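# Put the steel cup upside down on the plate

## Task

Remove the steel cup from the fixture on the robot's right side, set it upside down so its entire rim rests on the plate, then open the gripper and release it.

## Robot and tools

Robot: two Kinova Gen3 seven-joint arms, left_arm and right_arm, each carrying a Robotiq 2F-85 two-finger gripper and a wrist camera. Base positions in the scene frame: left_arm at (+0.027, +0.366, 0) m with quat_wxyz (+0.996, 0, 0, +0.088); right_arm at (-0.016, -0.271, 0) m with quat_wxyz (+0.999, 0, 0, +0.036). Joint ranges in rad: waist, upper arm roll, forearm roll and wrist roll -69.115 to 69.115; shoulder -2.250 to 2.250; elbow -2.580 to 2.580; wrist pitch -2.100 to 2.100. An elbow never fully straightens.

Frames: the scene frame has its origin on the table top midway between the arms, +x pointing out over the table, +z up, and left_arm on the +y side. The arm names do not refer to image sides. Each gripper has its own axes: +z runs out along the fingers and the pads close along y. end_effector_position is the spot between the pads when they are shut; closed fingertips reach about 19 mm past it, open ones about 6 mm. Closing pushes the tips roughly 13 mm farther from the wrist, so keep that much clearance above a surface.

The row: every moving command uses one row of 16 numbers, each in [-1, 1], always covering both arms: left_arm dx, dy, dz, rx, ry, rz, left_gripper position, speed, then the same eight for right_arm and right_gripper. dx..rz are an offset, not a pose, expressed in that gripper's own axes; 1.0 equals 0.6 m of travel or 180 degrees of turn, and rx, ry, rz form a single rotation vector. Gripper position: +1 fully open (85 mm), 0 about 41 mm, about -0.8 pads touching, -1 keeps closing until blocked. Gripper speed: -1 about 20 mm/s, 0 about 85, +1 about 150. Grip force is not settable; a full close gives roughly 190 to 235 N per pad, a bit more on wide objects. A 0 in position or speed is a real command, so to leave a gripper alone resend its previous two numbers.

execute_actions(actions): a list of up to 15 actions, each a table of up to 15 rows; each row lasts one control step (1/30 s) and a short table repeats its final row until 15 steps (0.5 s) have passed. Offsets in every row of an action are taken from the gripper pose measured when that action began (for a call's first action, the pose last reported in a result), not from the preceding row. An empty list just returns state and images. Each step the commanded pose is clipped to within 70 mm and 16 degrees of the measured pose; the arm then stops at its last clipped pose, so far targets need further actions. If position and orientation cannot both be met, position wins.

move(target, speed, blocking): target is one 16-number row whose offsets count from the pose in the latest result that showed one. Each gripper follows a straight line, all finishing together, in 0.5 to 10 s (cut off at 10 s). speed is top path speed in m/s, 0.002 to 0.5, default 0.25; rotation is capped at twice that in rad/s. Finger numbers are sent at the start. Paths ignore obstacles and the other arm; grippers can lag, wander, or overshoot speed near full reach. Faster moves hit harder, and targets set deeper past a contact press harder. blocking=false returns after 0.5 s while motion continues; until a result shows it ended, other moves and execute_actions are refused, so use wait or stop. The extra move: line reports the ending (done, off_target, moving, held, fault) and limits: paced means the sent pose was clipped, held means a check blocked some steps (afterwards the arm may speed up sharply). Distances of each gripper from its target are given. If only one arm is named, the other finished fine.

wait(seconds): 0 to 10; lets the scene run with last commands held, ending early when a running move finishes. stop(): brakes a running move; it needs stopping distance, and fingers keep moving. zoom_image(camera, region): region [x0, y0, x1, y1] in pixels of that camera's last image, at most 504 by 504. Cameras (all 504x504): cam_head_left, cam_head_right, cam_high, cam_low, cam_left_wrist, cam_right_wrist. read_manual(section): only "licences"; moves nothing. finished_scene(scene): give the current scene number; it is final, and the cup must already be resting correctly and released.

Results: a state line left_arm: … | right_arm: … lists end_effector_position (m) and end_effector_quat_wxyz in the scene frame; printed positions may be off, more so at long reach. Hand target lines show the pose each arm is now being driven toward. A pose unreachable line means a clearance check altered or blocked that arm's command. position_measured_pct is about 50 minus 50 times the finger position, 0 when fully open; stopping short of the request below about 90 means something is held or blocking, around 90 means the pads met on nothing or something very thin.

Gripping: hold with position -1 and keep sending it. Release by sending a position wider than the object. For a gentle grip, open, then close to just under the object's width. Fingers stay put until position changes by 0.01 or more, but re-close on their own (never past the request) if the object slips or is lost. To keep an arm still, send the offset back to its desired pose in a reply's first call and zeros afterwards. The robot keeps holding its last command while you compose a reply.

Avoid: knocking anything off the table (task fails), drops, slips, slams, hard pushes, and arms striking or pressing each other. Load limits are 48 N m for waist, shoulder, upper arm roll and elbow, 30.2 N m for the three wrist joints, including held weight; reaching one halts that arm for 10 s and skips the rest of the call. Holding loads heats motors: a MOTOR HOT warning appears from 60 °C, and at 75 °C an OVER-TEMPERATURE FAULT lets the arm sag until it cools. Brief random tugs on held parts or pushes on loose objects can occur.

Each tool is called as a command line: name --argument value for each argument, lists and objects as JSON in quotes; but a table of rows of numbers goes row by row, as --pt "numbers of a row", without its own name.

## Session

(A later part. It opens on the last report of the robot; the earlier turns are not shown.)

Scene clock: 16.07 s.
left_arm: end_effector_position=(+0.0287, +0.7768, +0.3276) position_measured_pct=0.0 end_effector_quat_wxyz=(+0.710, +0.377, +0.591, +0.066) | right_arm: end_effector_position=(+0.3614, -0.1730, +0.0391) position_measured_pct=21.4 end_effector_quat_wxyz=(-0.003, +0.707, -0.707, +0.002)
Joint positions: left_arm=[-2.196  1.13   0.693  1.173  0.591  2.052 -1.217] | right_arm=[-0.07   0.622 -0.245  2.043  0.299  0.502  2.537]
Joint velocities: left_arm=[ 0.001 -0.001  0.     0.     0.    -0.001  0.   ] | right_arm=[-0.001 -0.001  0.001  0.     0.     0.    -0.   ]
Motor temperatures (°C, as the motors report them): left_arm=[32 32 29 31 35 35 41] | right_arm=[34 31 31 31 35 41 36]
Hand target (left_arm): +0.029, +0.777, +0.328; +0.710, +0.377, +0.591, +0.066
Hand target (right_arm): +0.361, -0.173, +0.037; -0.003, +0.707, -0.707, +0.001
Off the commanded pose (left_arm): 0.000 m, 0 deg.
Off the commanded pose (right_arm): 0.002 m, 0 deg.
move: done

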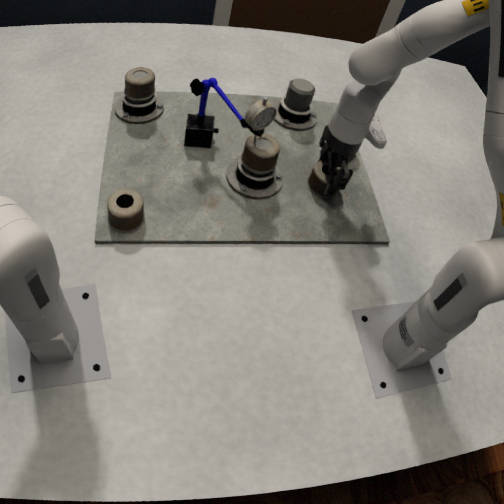

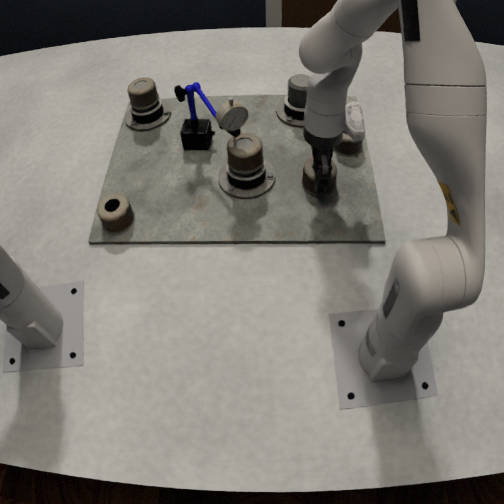

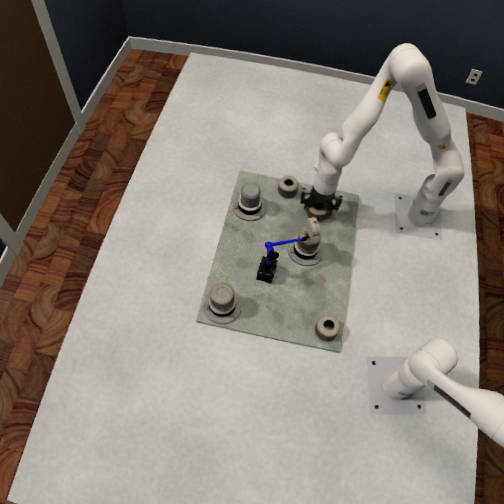

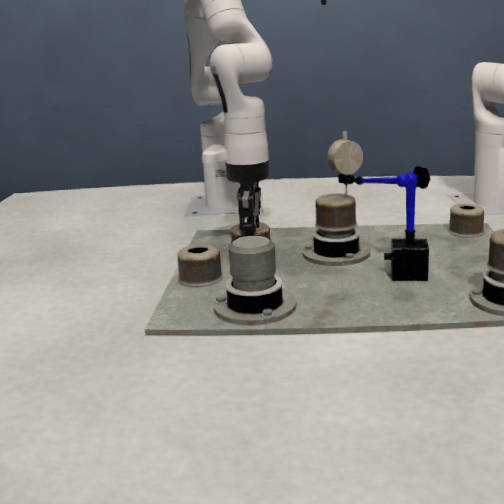

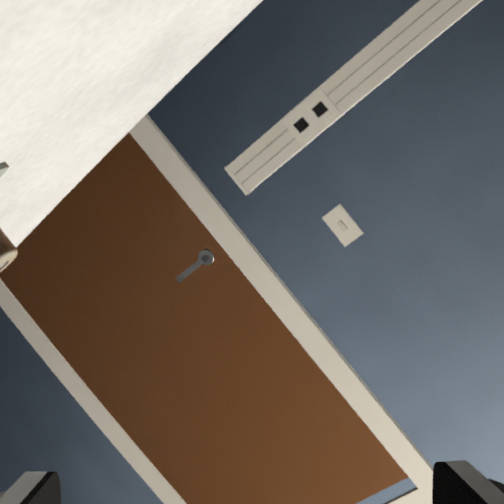

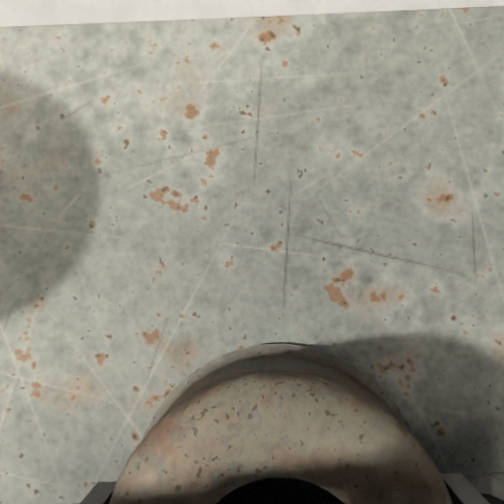

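execute_actions --actions '[[[0,0,0,0,0,0,1,0,0,0,0,0,0,0,1,0]]]'

move --target '[0,0,0,0,0,0,1,0,0,0,-0.17,0,0,0,1,0]'

Scene clock: 16.97 s.
left_arm: end_effector_position=(+0.0287, +0.7768, +0.3276) position_measured_pct=0.0 end_effector_quat_wxyz=(+0.710, +0.377, +0.591, +0.066) | right_arm: end_effector_position=(+0.3614, -0.1730, +0.0391) position_measured_pct=0.0 end_effector_quat_wxyz=(-0.003, +0.707, -0.707, +0.002)
Joint positions: left_arm=[-2.196  1.13   0.693  1.173  0.591  2.052 -1.217] | right_arm=[-0.07   0.622 -0.245  2.043  0.299  0.502  2.537]
Joint velocities: left_arm=[0.001 0.    0.    0.    0.    0.001 0.   ] | right_arm=[ 0.     0.001  0.    -0.     0.    -0.    -0.   ]
Motor temperatures (°C, as the motors report them): left_arm=[32 32 29 31 35 35 41] | right_arm=[34 31 31 31 35 41 36]
Hand target (left_arm): +0.029, +0.777, +0.328; +0.710, +0.377, +0.591, +0.066
Hand target (right_arm): +0.361, -0.173, +0.039; -0.003, +0.707, -0.707, +0.002
Off the commanded pose (left_arm): 0.000 m, 0 deg.
Off the commanded pose (right_arm): 0.000 m, 0 deg.

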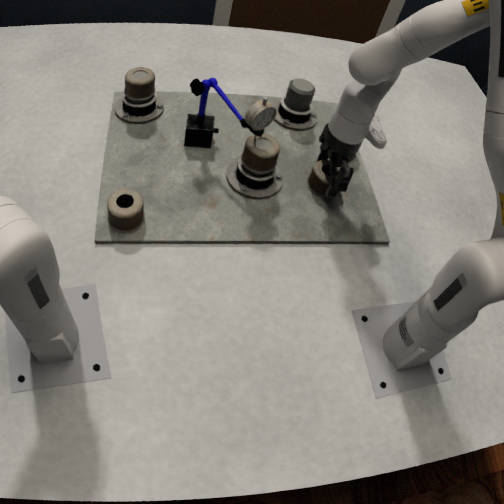

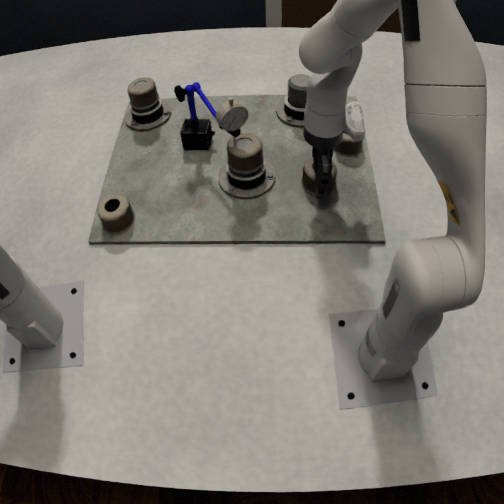

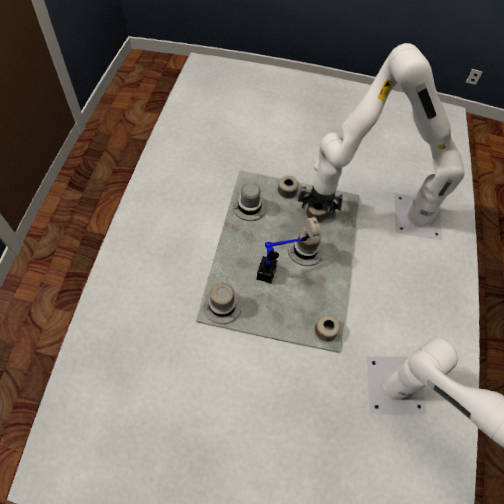

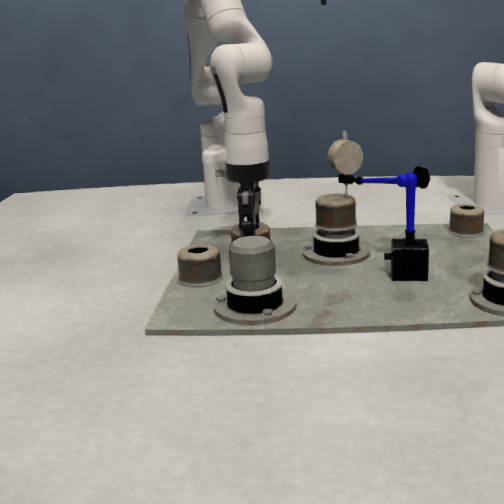

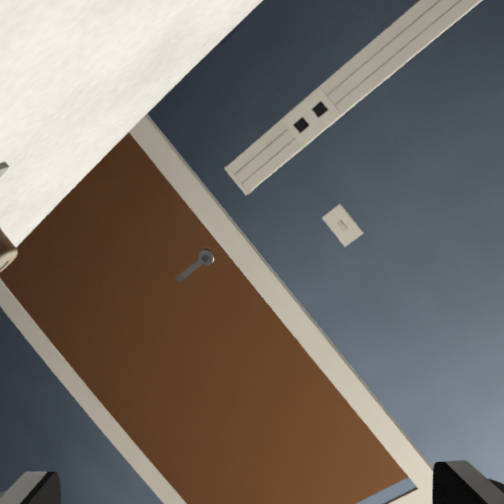

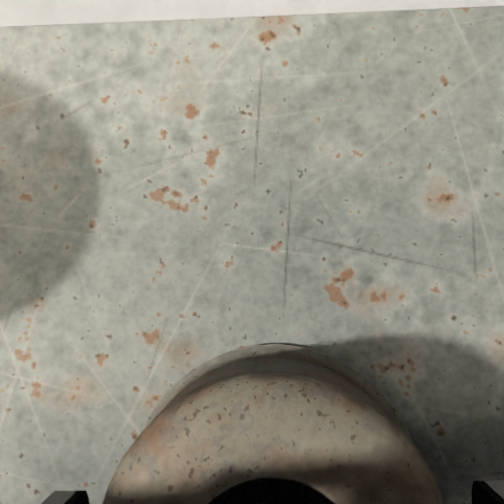

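Scene clock: 17.87 s.
left_arm: end_effector_position=(+0.0287, +0.7768, +0.3276) position_measured_pct=0.0 end_effector_quat_wxyz=(+0.710, +0.377, +0.591, +0.066) | right_arm: end_effector_position=(+0.3606, -0.1727, +0.1410) position_measured_pct=0.0 end_effector_quat_wxyz=(-0.003, +0.708, -0.707, +0.001)
Joint positions: left_arm=[-2.196  1.13   0.693  1.173  0.591  2.052 -1.217] | right_arm=[-0.001  0.413 -0.328  1.944  0.18   0.805  2.644]
Joint velocities: left_arm=[ 0.001 -0.001 -0.    -0.001 -0.    -0.    -0.   ] | right_arm=[ 0.001 -0.004  0.001 -0.    -0.001  0.001 -0.   ]
Motor temperatures (°C, as the motors report them): left_arm=[32 32 29 31 35 35 41] | right_arm=[34 31 31 31 35 41 36]
Hand target (left_arm): +0.029, +0.777, +0.328; +0.710, +0.377, +0.591, +0.066
Hand target (right_arm): +0.361, -0.173, +0.141; -0.004, +0.708, -0.707, +0.001
Off the commanded pose (left_arm): 0.000 m, 0 deg.
Off the commanded pose (right_arm): 0.001 m, 0 deg.
move: done

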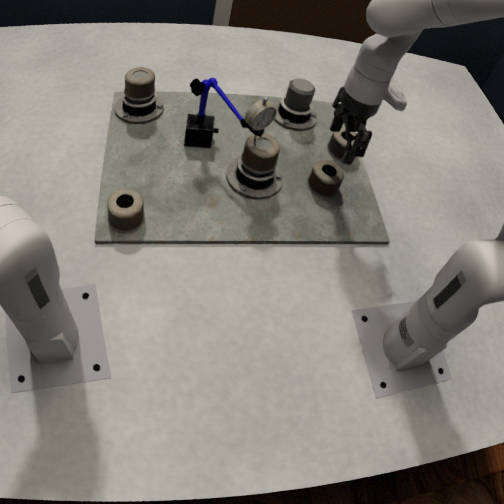

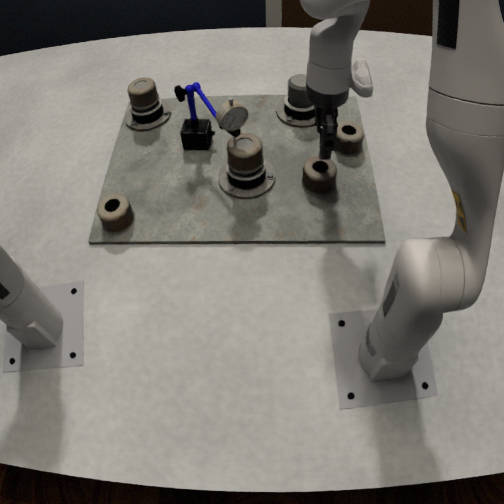

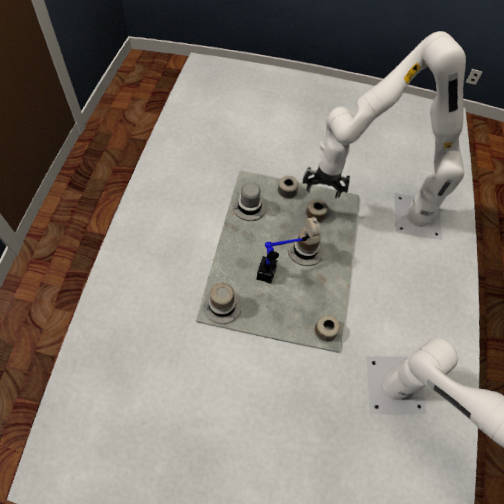

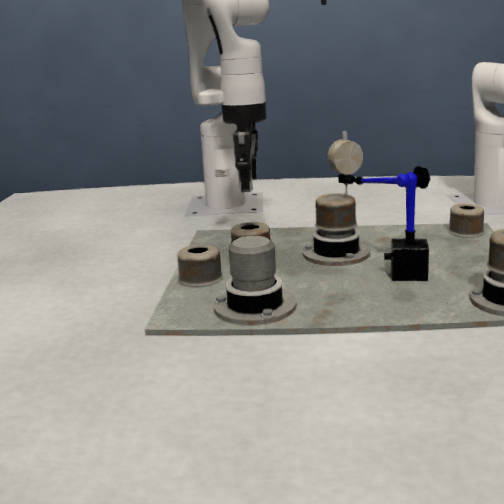

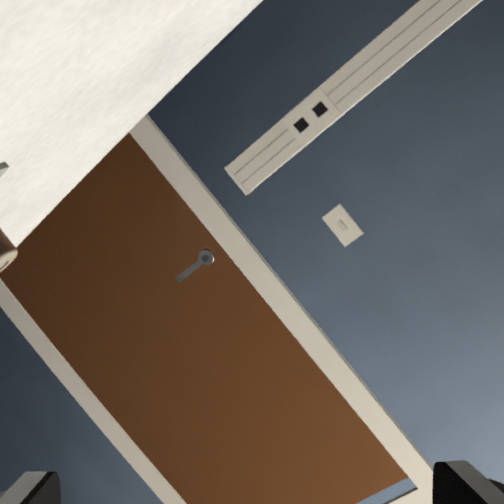

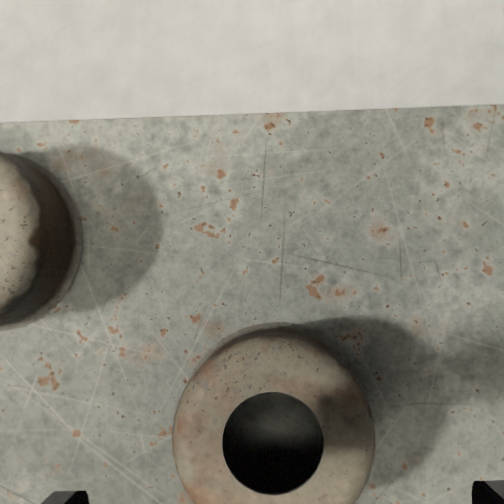

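finished_scene --scene 2

The scene is finished: the task was done.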